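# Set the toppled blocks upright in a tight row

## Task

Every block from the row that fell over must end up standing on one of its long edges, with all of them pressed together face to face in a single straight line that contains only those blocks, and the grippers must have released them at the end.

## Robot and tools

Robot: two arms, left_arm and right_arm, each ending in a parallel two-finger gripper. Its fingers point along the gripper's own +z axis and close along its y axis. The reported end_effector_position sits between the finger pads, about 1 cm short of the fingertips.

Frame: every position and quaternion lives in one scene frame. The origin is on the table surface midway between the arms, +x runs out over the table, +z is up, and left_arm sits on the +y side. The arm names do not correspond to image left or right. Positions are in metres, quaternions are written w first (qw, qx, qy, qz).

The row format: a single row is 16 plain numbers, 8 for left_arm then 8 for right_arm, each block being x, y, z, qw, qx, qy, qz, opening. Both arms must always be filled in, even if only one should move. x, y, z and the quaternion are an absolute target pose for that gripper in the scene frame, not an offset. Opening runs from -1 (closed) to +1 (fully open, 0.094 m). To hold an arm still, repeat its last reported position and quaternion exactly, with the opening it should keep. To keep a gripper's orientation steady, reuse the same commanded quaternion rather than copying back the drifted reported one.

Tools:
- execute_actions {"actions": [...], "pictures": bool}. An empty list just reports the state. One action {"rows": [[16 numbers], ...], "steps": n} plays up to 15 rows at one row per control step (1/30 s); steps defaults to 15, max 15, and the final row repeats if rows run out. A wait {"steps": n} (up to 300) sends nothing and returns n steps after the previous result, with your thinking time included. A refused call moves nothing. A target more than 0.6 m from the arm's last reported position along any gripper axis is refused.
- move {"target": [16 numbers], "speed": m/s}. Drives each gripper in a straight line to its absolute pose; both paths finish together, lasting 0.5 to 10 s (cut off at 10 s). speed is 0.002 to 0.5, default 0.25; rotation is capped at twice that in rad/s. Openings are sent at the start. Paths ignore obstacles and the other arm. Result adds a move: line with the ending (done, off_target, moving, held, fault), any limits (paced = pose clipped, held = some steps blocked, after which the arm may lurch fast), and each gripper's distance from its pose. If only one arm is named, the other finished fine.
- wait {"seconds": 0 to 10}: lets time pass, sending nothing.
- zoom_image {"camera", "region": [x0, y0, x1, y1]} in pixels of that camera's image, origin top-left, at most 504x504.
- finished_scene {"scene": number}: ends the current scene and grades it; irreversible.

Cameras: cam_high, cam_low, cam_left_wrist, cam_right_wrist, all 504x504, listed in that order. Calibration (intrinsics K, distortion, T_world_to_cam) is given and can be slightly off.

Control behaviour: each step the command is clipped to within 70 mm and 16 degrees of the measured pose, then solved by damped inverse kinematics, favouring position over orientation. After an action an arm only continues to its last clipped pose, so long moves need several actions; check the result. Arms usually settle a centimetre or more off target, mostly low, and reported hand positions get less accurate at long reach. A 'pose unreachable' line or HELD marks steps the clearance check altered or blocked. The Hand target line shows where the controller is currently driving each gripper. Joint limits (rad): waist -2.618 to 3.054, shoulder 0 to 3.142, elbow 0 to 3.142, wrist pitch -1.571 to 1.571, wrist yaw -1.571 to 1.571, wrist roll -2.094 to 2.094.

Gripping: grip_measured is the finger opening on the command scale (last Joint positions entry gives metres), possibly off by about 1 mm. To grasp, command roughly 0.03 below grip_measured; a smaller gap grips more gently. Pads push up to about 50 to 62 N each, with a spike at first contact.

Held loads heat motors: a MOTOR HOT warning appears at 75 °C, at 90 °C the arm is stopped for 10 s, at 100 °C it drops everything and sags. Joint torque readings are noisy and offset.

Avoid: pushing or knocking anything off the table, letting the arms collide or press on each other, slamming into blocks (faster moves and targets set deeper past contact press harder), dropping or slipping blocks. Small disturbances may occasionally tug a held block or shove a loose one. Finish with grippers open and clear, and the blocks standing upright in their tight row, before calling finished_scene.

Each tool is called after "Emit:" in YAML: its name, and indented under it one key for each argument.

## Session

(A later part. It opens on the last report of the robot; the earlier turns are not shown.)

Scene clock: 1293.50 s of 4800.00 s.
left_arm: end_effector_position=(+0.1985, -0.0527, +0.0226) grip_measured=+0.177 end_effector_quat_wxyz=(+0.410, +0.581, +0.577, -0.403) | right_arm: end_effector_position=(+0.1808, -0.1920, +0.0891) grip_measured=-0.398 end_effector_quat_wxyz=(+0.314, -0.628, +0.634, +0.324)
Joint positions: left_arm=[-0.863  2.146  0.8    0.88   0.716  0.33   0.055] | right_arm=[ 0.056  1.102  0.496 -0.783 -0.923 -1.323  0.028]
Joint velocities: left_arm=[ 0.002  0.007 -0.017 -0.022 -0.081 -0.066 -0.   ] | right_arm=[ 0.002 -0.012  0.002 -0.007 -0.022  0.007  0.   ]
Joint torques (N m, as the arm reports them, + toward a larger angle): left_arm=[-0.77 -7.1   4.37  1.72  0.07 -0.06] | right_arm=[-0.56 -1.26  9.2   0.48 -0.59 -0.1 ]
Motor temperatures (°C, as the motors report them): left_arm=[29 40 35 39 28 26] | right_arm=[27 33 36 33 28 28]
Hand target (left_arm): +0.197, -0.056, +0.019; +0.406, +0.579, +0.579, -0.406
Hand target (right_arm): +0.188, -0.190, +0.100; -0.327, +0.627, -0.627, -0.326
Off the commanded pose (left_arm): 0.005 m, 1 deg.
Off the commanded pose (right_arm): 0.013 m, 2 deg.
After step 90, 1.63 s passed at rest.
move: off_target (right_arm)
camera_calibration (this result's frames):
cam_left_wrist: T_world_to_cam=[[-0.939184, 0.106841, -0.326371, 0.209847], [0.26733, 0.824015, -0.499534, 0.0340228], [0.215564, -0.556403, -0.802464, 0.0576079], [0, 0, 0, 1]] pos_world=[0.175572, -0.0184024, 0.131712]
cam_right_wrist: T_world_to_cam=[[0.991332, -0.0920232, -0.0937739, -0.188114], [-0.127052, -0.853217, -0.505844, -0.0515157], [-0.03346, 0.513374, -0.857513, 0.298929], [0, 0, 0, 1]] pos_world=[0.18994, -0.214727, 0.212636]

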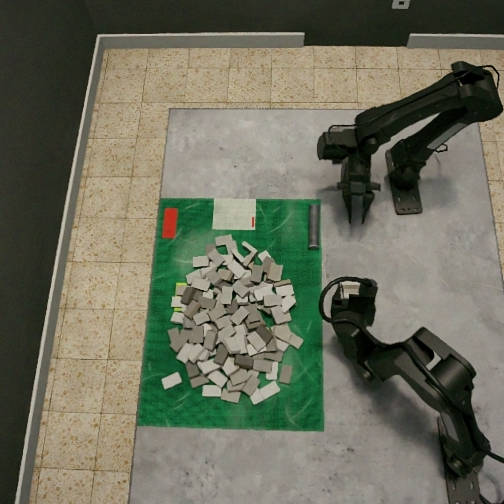

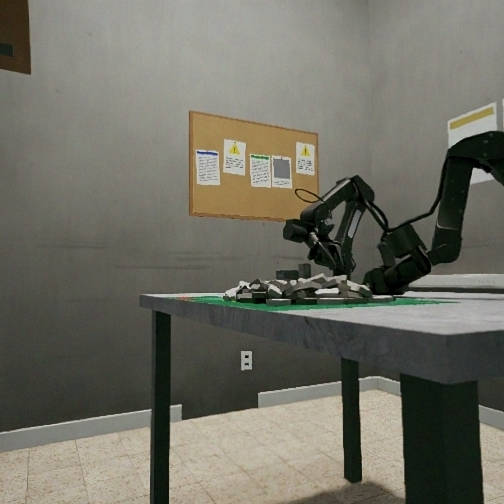

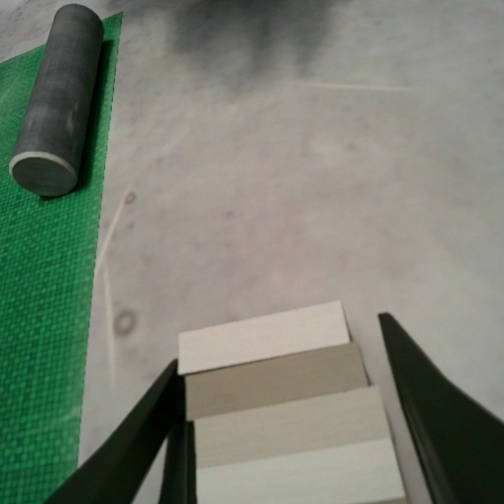

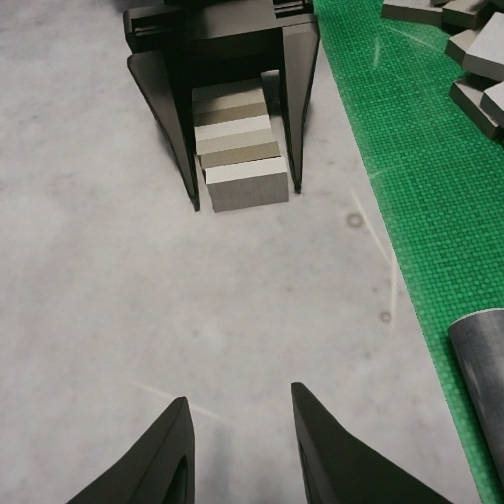

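Emit:
move:
  target: [0.197,-0.056,0.019,0.4056,0.5793,0.5793,-0.4056,-0.02, 0.188,-0.19,0.10,-0.3265,0.6272,-0.6272,-0.3265,-0.4]
  speed: 0.003

Emit:
move:
  target: [0.197,-0.056,0.019,0.4056,0.5793,0.5793,-0.4056,-0.08, 0.188,-0.19,0.10,-0.3265,0.6272,-0.6272,-0.3265,-0.4]
  speed: 0.003

Emit:
move:
  target: [0.197,-0.056,0.019,0.4056,0.5793,0.5793,-0.4056,-0.13, 0.188,-0.19,0.10,-0.3265,0.6272,-0.6272,-0.3265,-0.4]
  speed: 0.003

Emit:
zoom_image:
  camera: "cam_right_wrist"
  region: [100, 0, 350, 260]

Scene clock: 1303.80 s of 4800.00 s.
left_arm: end_effector_position=(+0.1985, -0.0527, +0.0226) grip_measured=-0.017 end_effector_quat_wxyz=(+0.410, +0.581, +0.577, -0.403) | right_arm: end_effector_position=(+0.1808, -0.1920, +0.0891) grip_measured=-0.398 end_effector_quat_wxyz=(+0.314, -0.628, +0.634, +0.324)
Joint positions: left_arm=[-0.863  2.146  0.8    0.88   0.716  0.33   0.046] | right_arm=[ 0.056  1.102  0.496 -0.783 -0.923 -1.323  0.028]
Joint velocities: left_arm=[-0.012 -0.027  0.007  0.022  0.051 -0.022  0.   ] | right_arm=[ 0.007  0.002 -0.007 -0.095  0.007  0.051  0.   ]
Joint torques (N m, as the arm reports them, + toward a larger angle): left_arm=[-0.75 -7.23  4.22  1.7   0.09 -0.04] | right_arm=[-0.61 -1.23  9.14  0.47 -0.6  -0.08]
Motor temperatures (°C, as the motors report them): left_arm=[29 41 35 39 28 26] | right_arm=[27 33 36 33 28 28]
Hand target (left_arm): +0.197, -0.056, +0.019; +0.406, +0.579, +0.579, -0.406
Hand target (right_arm): +0.188, -0.190, +0.100; -0.327, +0.627, -0.627, -0.326
Off the commanded pose (left_arm): 0.005 m, 1 deg.
Off the commanded pose (right_arm): 0.013 m, 2 deg.
After step 90, 2.23 s passed at rest.
move: off_target (right_arm)
camera_calibration (this result's frames):
cam_left_wrist: T_world_to_cam=[[-0.939184, 0.106841, -0.326371, 0.209847], [0.26733, 0.824015, -0.499534, 0.0340228], [0.215564, -0.556403, -0.802464, 0.0576079], [0, 0, 0, 1]] pos_world=[0.175572, -0.0184024, 0.131712]
cam_right_wrist: T_world_to_cam=[[0.991332, -0.0920232, -0.0937739, -0.188114], [-0.127052, -0.853217, -0.505844, -0.0515157], [-0.03346, 0.513374, -0.857513, 0.298929], [0, 0, 0, 1]] pos_world=[0.18994, -0.214727, 0.212636]

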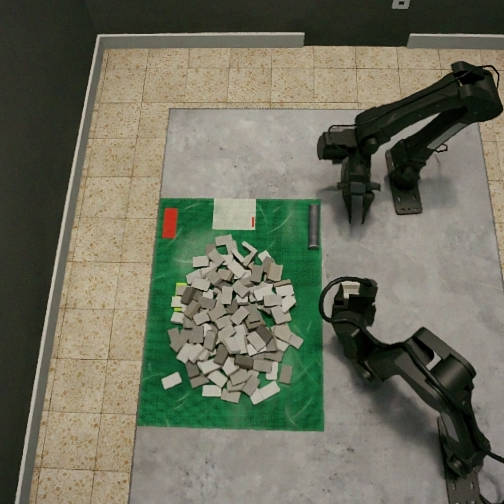

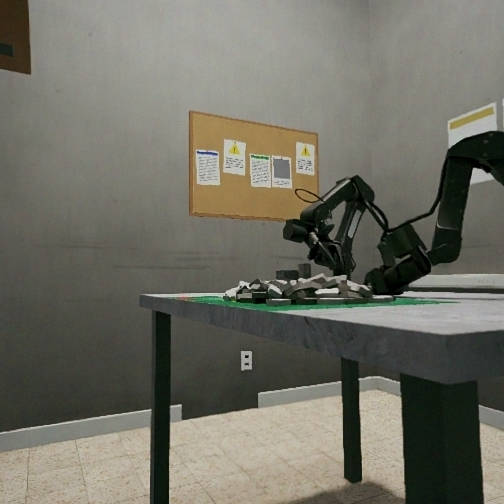

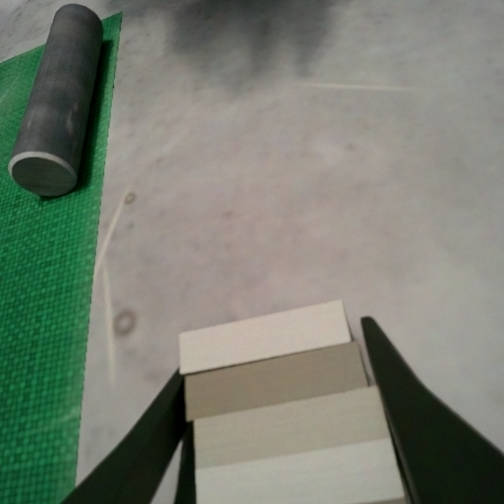

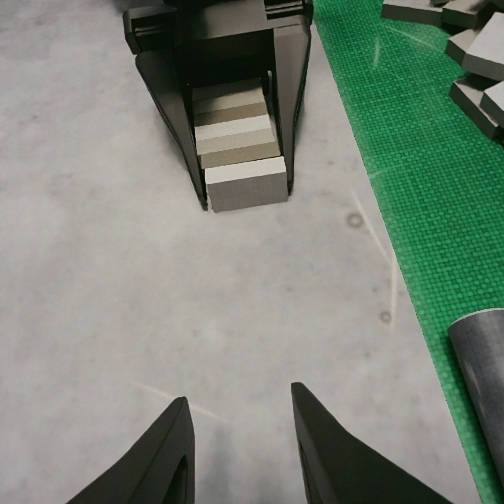

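Scene clock: 1308.90 s of 4800.00 s.
left_arm: end_effector_position=(+0.1985, -0.0527, +0.0226) grip_measured=-0.077 end_effector_quat_wxyz=(+0.409, +0.581, +0.577, -0.403) | right_arm: end_effector_position=(+0.1809, -0.1920, +0.0891) grip_measured=-0.398 end_effector_quat_wxyz=(+0.314, -0.628, +0.634, +0.323)
Joint positions: left_arm=[-0.863  2.146  0.8    0.88   0.716  0.33   0.043] | right_arm=[ 0.056  1.102  0.496 -0.783 -0.922 -1.323  0.028]
Joint velocities: left_arm=[ 0.017  0.007  0.007 -0.007 -0.007 -0.051 -0.   ] | right_arm=[ 0.002 -0.007 -0.007  0.007 -0.081  0.007 -0.   ]
Joint torques (N m, as the arm reports them, + toward a larger angle): left_arm=[-0.83 -7.22  4.29  1.69  0.07 -0.04] | right_arm=[-0.58 -1.26  9.11  0.47 -0.57 -0.07]
Motor temperatures (°C, as the motors report them): left_arm=[29 41 35 40 28 26] | right_arm=[27 33 36 33 28 28]
Hand target (left_arm): +0.197, -0.056, +0.019; +0.406, +0.579, +0.579, -0.406
Hand target (right_arm): +0.188, -0.190, +0.100; -0.327, +0.627, -0.628, -0.326
Off the commanded pose (left_arm): 0.005 m, 1 deg.
Off the commanded pose (right_arm): 0.013 m, 2 deg.
move: off_target (right_arm)
camera_calibration (this result's frames):
cam_left_wrist: T_world_to_cam=[[-0.939315, 0.106719, -0.326034, 0.209859], [0.267044, 0.824049, -0.499631, 0.0340835], [0.215348, -0.556376, -0.80254, 0.0576539], [0, 0, 0, 1]] pos_world=[0.175607, -0.0184052, 0.13172]
cam_right_wrist: T_world_to_cam=[[0.99133, -0.0921267, -0.0936852, -0.188165], [-0.127083, -0.853396, -0.505535, -0.0516303], [-0.0333773, 0.513058, -0.857705, 0.298845], [0, 0, 0, 1]] pos_world=[0.189947, -0.214721, 0.212592]

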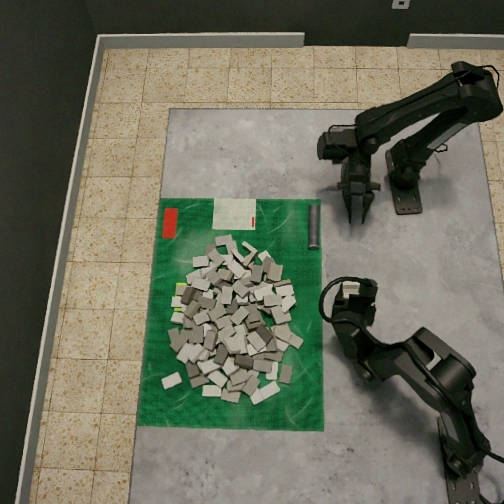

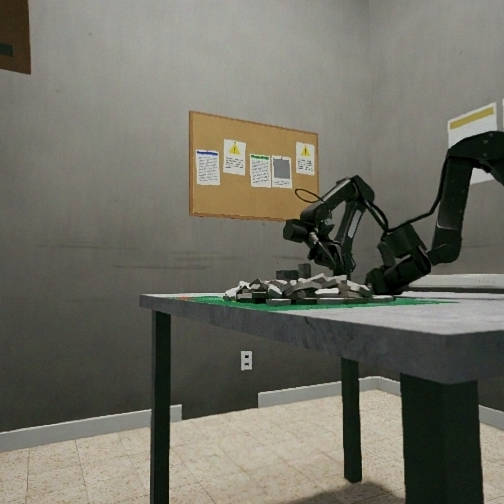

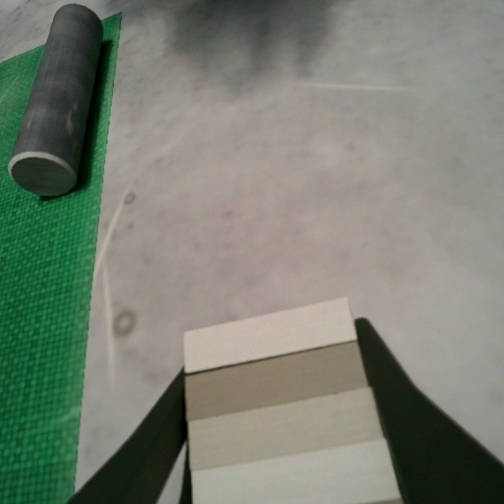

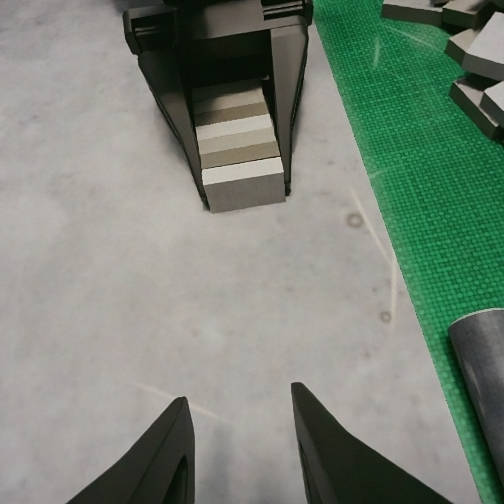

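Scene clock: 1314.03 s of 4800.00 s.
left_arm: end_effector_position=(+0.1984, -0.0528, +0.0226) grip_measured=-0.109 end_effector_quat_wxyz=(+0.409, +0.581, +0.577, -0.404) | right_arm: end_effector_position=(+0.1808, -0.1920, +0.0891) grip_measured=-0.398 end_effector_quat_wxyz=(+0.314, -0.628, +0.634, +0.324)
Joint positions: left_arm=[-0.863  2.146  0.8    0.88   0.716  0.33   0.042] | right_arm=[ 0.056  1.102  0.496 -0.783 -0.923 -1.323  0.028]
Joint velocities: left_arm=[ 0.007 -0.007  0.002  0.007  0.007 -0.022  0.001] | right_arm=[-0.002 -0.012 -0.007 -0.037 -0.037  0.037 -0.001]
Joint torques (N m, as the arm reports them, + toward a larger angle): left_arm=[-0.79 -7.23  4.34  1.69  0.09 -0.04] | right_arm=[-0.6  -1.26  9.16  0.47 -0.59 -0.08]
Motor temperatures (°C, as the motors report them): left_arm=[29 41 34 40 28 26] | right_arm=[27 33 36 33 28 28]
Hand target (left_arm): +0.197, -0.056, +0.019; +0.406, +0.579, +0.579, -0.406
Hand target (right_arm): +0.188, -0.190, +0.100; -0.327, +0.627, -0.627, -0.326
Off the commanded pose (left_arm): 0.005 m, 1 deg.
Off the commanded pose (right_arm): 0.013 m, 2 deg.
move: off_target (right_arm)
camera_calibration (this result's frames):
cam_left_wrist: T_world_to_cam=[[-0.939274, 0.107077, -0.326034, 0.209733], [0.267358, 0.823947, -0.499631, 0.0341326], [0.215135, -0.556459, -0.80254, 0.0576746], [0, 0, 0, 1]] pos_world=[0.175464, -0.0184877, 0.13172]
cam_right_wrist: T_world_to_cam=[[0.991332, -0.0920232, -0.0937739, -0.188114], [-0.127052, -0.853217, -0.505844, -0.0515157], [-0.03346, 0.513374, -0.857513, 0.298929], [0, 0, 0, 1]] pos_world=[0.18994, -0.214727, 0.212636]

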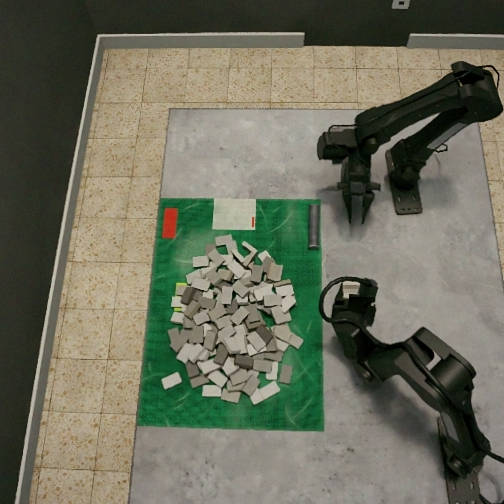

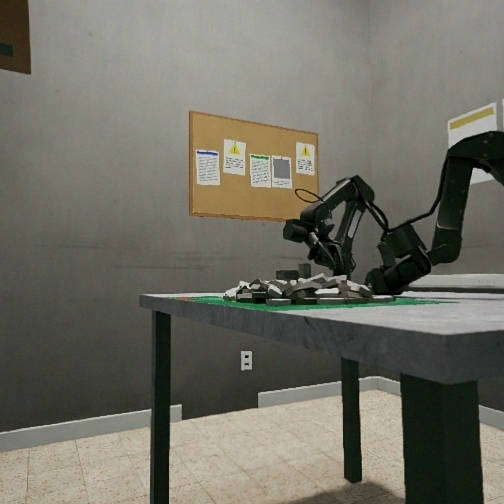

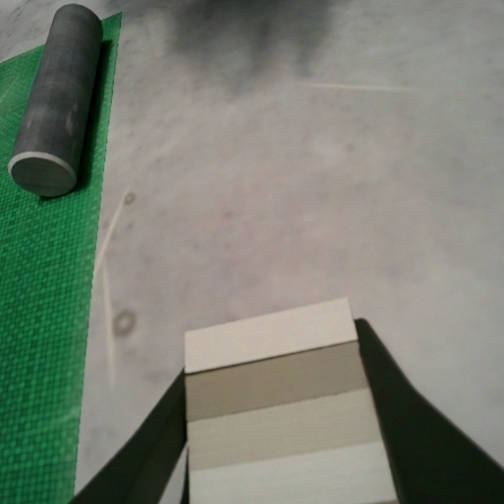

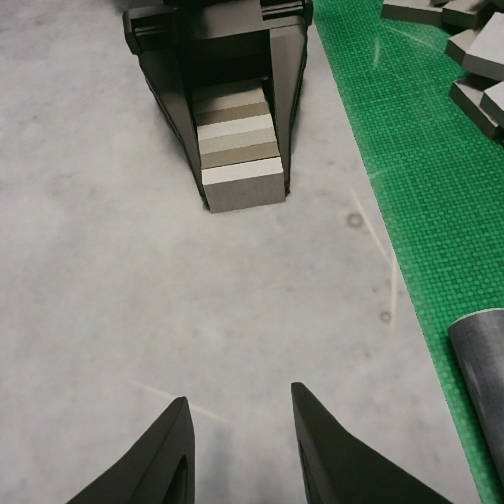

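Region (100, 0, 350, 260) of cam_right_wrist's 504x504 image, scaled by 1.938, with more detail than that image has; it fills the left 485 columns of this view, and the rest is white.

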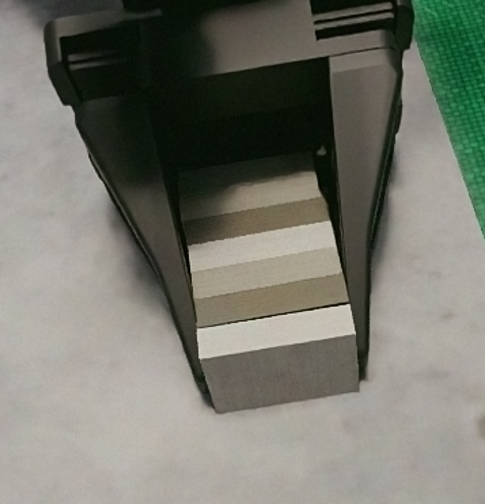

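Emit:
move:
  target: [0.197,-0.056,0.019,0.4056,0.5793,0.5793,-0.4056,0.35, 0.188,-0.19,0.10,-0.3265,0.6272,-0.6272,-0.3265,-0.4]
  speed: 0.003

Emit:
move:
  target: [0.198,-0.045,0.085,0.4056,0.5793,0.5793,-0.4056,0.35, 0.188,-0.19,0.10,-0.3265,0.6272,-0.6272,-0.3265,-0.4]
  speed: 0.03

Scene clock: 1321.77 s of 4800.00 s.
left_arm: end_effector_position=(+0.1984, -0.0528, +0.0226) grip_measured=+0.347 end_effector_quat_wxyz=(+0.410, +0.581, +0.576, -0.404) | right_arm: end_effector_position=(+0.1809, -0.1920, +0.0891) grip_measured=-0.398 end_effector_quat_wxyz=(+0.314, -0.628, +0.634, +0.323)
Joint positions: left_arm=[-0.863  2.146  0.8    0.88   0.716  0.33   0.063] | right_arm=[ 0.056  1.102  0.496 -0.783 -0.922 -1.323  0.028]
Joint velocities: left_arm=[ 0.017  0.007  0.007  0.022 -0.007 -0.007  0.   ] | right_arm=[-0.012 -0.002 -0.007  0.051  0.022 -0.051  0.001]
Joint torques (N m, as the arm reports them, + toward a larger angle): left_arm=[-0.76 -7.19  4.29  1.69  0.07 -0.03] | right_arm=[-0.61 -1.28  9.23  0.46 -0.61 -0.08]
Motor temperatures (°C, as the motors report them): left_arm=[29 41 34 40 28 26] | right_arm=[27 33 36 33 28 28]
Hand target (left_arm): +0.197, -0.056, +0.019; +0.406, +0.579, +0.579, -0.406
Hand target (right_arm): +0.188, -0.190, +0.100; -0.327, +0.627, -0.628, -0.326
Off the commanded pose (left_arm): 0.005 m, 1 deg.
Off the commanded pose (right_arm): 0.013 m, 2 deg.
move: off_target (right_arm)
camera_calibration (this result's frames):
cam_left_wrist: T_world_to_cam=[[-0.939187, 0.106989, -0.326314, 0.209766], [0.267492, 0.823811, -0.499784, 0.0341514], [0.21535, -0.556677, -0.802331, 0.0576525], [0, 0, 0, 1]] pos_world=[0.175459, -0.0184831, 0.131774]
cam_right_wrist: T_world_to_cam=[[0.99133, -0.0921267, -0.0936852, -0.188165], [-0.127083, -0.853396, -0.505535, -0.0516303], [-0.0333773, 0.513058, -0.857705, 0.298845], [0, 0, 0, 1]] pos_world=[0.189947, -0.214721, 0.212592]

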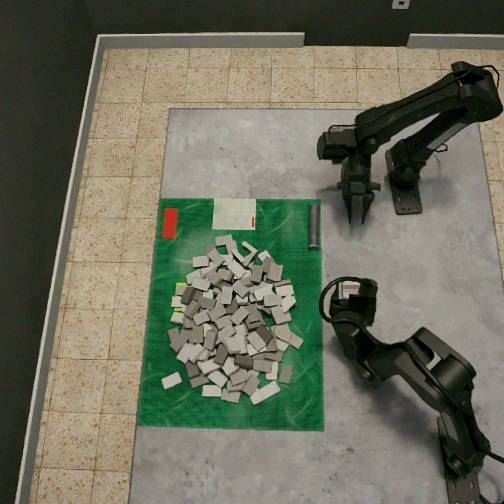

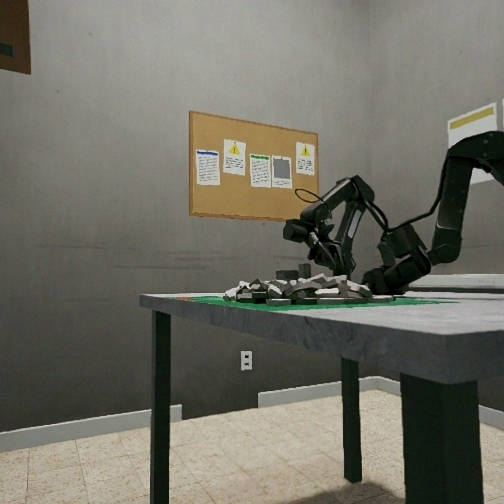

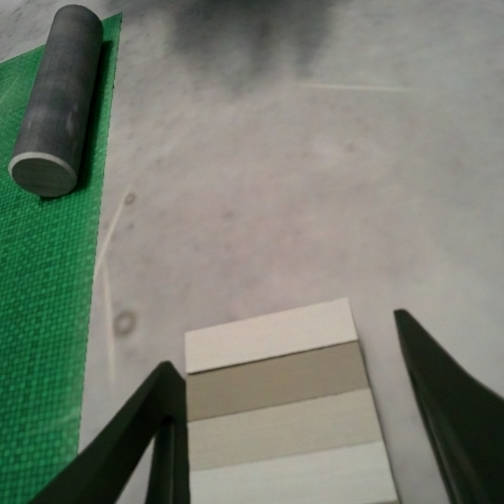

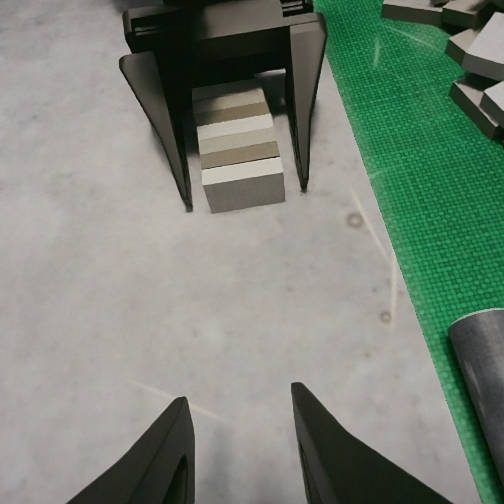

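Scene clock: 1324.10 s of 4800.00 s.
left_arm: end_effector_position=(+0.1970, -0.0467, +0.0806) grip_measured=+0.347 end_effector_quat_wxyz=(+0.410, +0.579, +0.579, -0.402) | right_arm: end_effector_position=(+0.1809, -0.1920, +0.0891) grip_measured=-0.398 end_effector_quat_wxyz=(+0.314, -0.628, +0.634, +0.323)
Joint positions: left_arm=[-0.855  1.917  0.8    0.649  0.717  0.33   0.063] | right_arm=[ 0.056  1.102  0.496 -0.783 -0.922 -1.323  0.028]
Joint velocities: left_arm=[ 0.007 -0.007 -0.012 -0.037 -0.007 -0.037 -0.   ] | right_arm=[-0.012  0.017 -0.007 -0.051 -0.125  0.051 -0.   ]
Joint torques (N m, as the arm reports them, + toward a larger angle): left_arm=[ 0.8  -9.15  4.86  1.42  0.3   0.07] | right_arm=[-0.53 -1.33  9.21  0.48 -0.59 -0.09]
Motor temperatures (°C, as the motors report them): left_arm=[29 42 34 40 28 26] | right_arm=[27 33 36 33 28 28]
Hand target (left_arm): +0.197, -0.044, +0.086; +0.406, +0.579, +0.579, -0.406
Hand target (right_arm): +0.188, -0.190, +0.100; -0.327, +0.627, -0.628, -0.326
Off the commanded pose (left_arm): 0.005 m, 1 deg.
Off the commanded pose (right_arm): 0.013 m, 2 deg.
move: off_target (right_arm)
camera_calibration (this result's frames):
cam_left_wrist: T_world_to_cam=[[-0.940605, 0.101278, -0.324045, 0.226594], [0.26092, 0.826324, -0.499108, 0.059805], [0.217218, -0.554013, -0.80367, 0.107685], [0, 0, 0, 1]] pos_world=[0.17414, -0.0127087, 0.189819]
cam_right_wrist: T_world_to_cam=[[0.99133, -0.0921267, -0.0936852, -0.188165], [-0.127083, -0.853396, -0.505535, -0.0516303], [-0.0333773, 0.513058, -0.857705, 0.298845], [0, 0, 0, 1]] pos_world=[0.189947, -0.214721, 0.212592]

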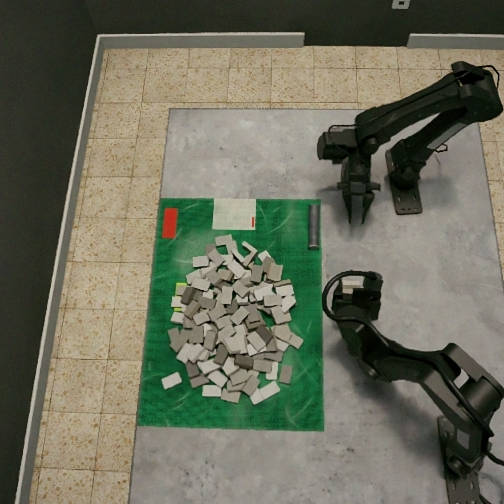

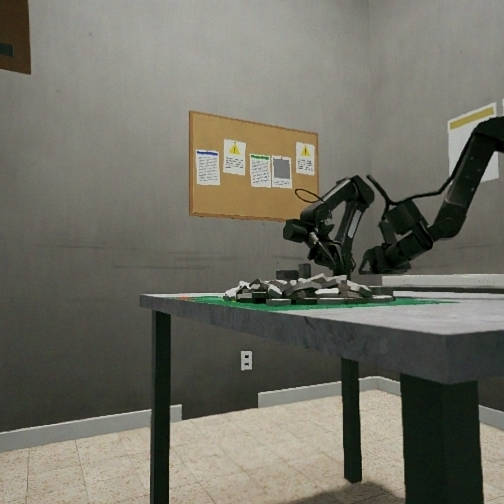

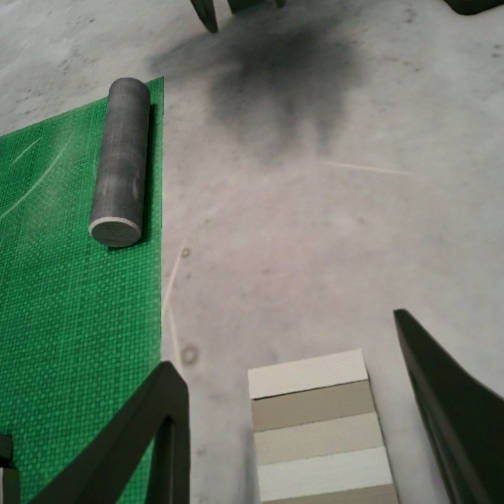

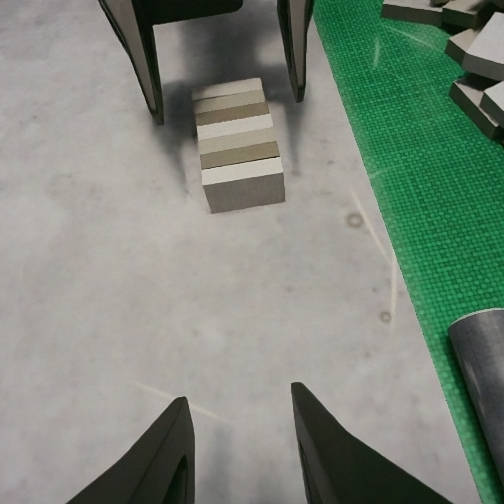

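Now retreat the left arm and check the row from above.

Emit:
move:
  target: [0.198,0.06,0.12,0.3265,0.6272,0.6272,-0.3265,0.35, 0.188,-0.19,0.10,-0.3265,0.6272,-0.6272,-0.3265,-0.4]
  speed: 0.08

Emit:
zoom_image:
  camera: "cam_left_wrist"
  region: [150, 100, 420, 400]

Emit:
zoom_image:
  camera: "cam_right_wrist"
  region: [150, 40, 330, 240]

Scene clock: 1330.43 s of 4800.00 s.
left_arm: end_effector_position=(+0.1934, +0.0628, +0.1046) grip_measured=+0.347 end_effector_quat_wxyz=(+0.314, +0.626, +0.637, -0.322) | right_arm: end_effector_position=(+0.1808, -0.1920, +0.0891) grip_measured=-0.398 end_effector_quat_wxyz=(+0.314, -0.628, +0.634, +0.324)
Joint positions: left_arm=[-0.642  1.545  0.83  -0.226  0.744  0.728  0.063] | right_arm=[ 0.056  1.102  0.496 -0.783 -0.923 -1.323  0.028]
Joint velocities: left_arm=[ 0.007 -0.002 -0.017 -0.007  0.022 -0.022 -0.   ] | right_arm=[ 0.002  0.017 -0.022 -0.051 -0.007  0.022  0.001]
Joint torques (N m, as the arm reports them, + toward a larger angle): left_arm=[ 0.78 -6.83  7.6   1.04  0.44  0.15] | right_arm=[-0.49 -1.19  9.17  0.47 -0.59 -0.1 ]
Motor temperatures (°C, as the motors report them): left_arm=[29 42 35 39 28 26] | right_arm=[27 33 36 32 28 28]
Hand target (left_arm): +0.197, +0.061, +0.119; +0.326, +0.628, +0.627, -0.325
Hand target (right_arm): +0.188, -0.190, +0.100; -0.327, +0.627, -0.628, -0.326
Off the commanded pose (left_arm): 0.016 m, 2 deg.
Off the commanded pose (right_arm): 0.013 m, 2 deg.
After step 90, 1.07 s passed at rest.
move: off_target (left_arm, right_arm)
camera_calibration (this result's frames):
cam_left_wrist: T_world_to_cam=[[-0.94846, 0.185853, -0.256676, 0.208983], [0.250778, 0.93537, -0.249387, -0.0487174], [0.193738, -0.300902, -0.933768, 0.190726], [0, 0, 0, 1]] pos_world=[0.173478, 0.0641187, 0.219586]
cam_right_wrist: T_world_to_cam=[[0.991332, -0.0920232, -0.0937739, -0.188114], [-0.127052, -0.853217, -0.505844, -0.0515157], [-0.03346, 0.513374, -0.857513, 0.298929], [0, 0, 0, 1]] pos_world=[0.18994, -0.214727, 0.212636]

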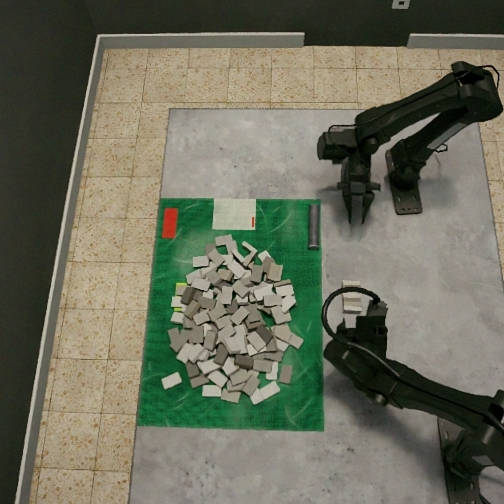

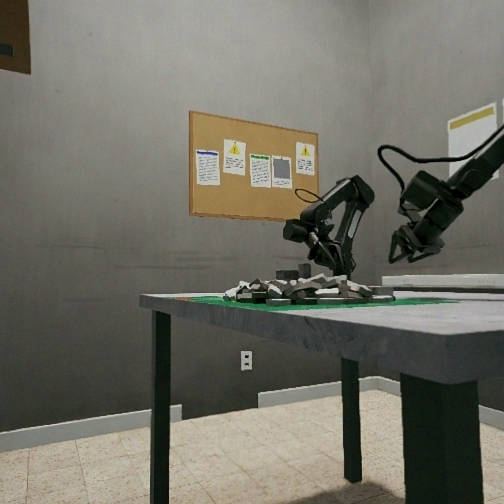

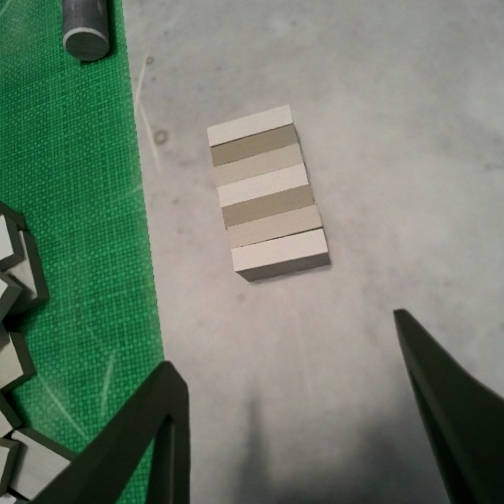

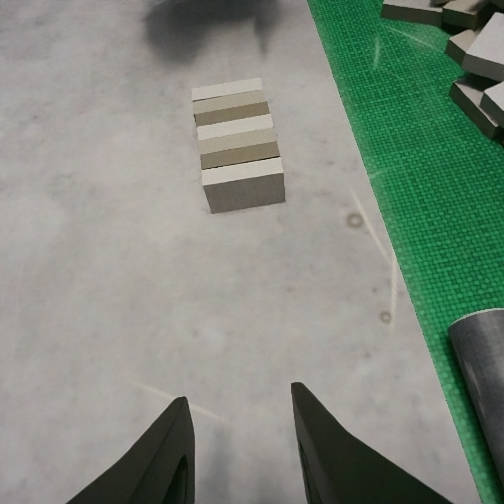

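Region (150, 100, 420, 400) of cam_left_wrist's 504x504 image, scaled by 1.680, with more detail than that image has; it fills the left 454 columns of this view, and the rest is white.

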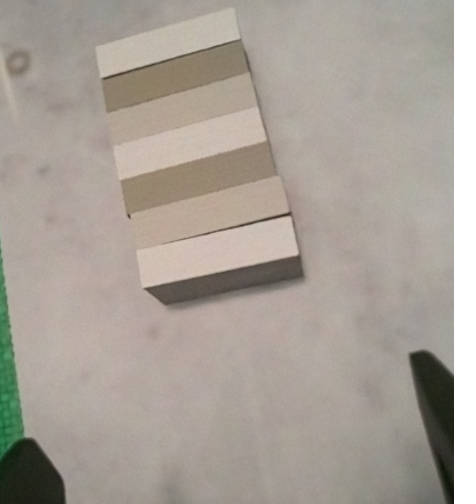

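Region (150, 40, 330, 240) of cam_right_wrist's 504x504 image, scaled by 2.520, with more detail than that image has; it fills the left 454 columns of this view, and the rest is white.

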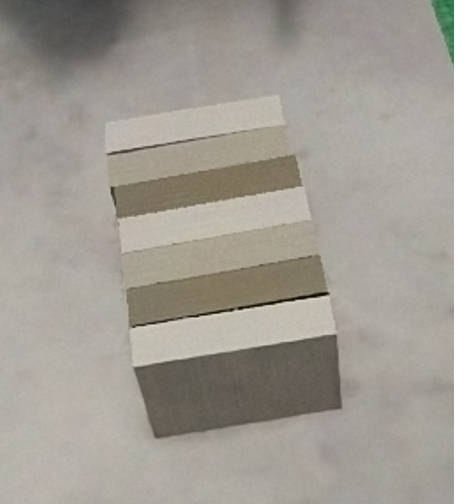

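Emit:
finished_scene:
  scene: 1

The scene is finished: the task was done.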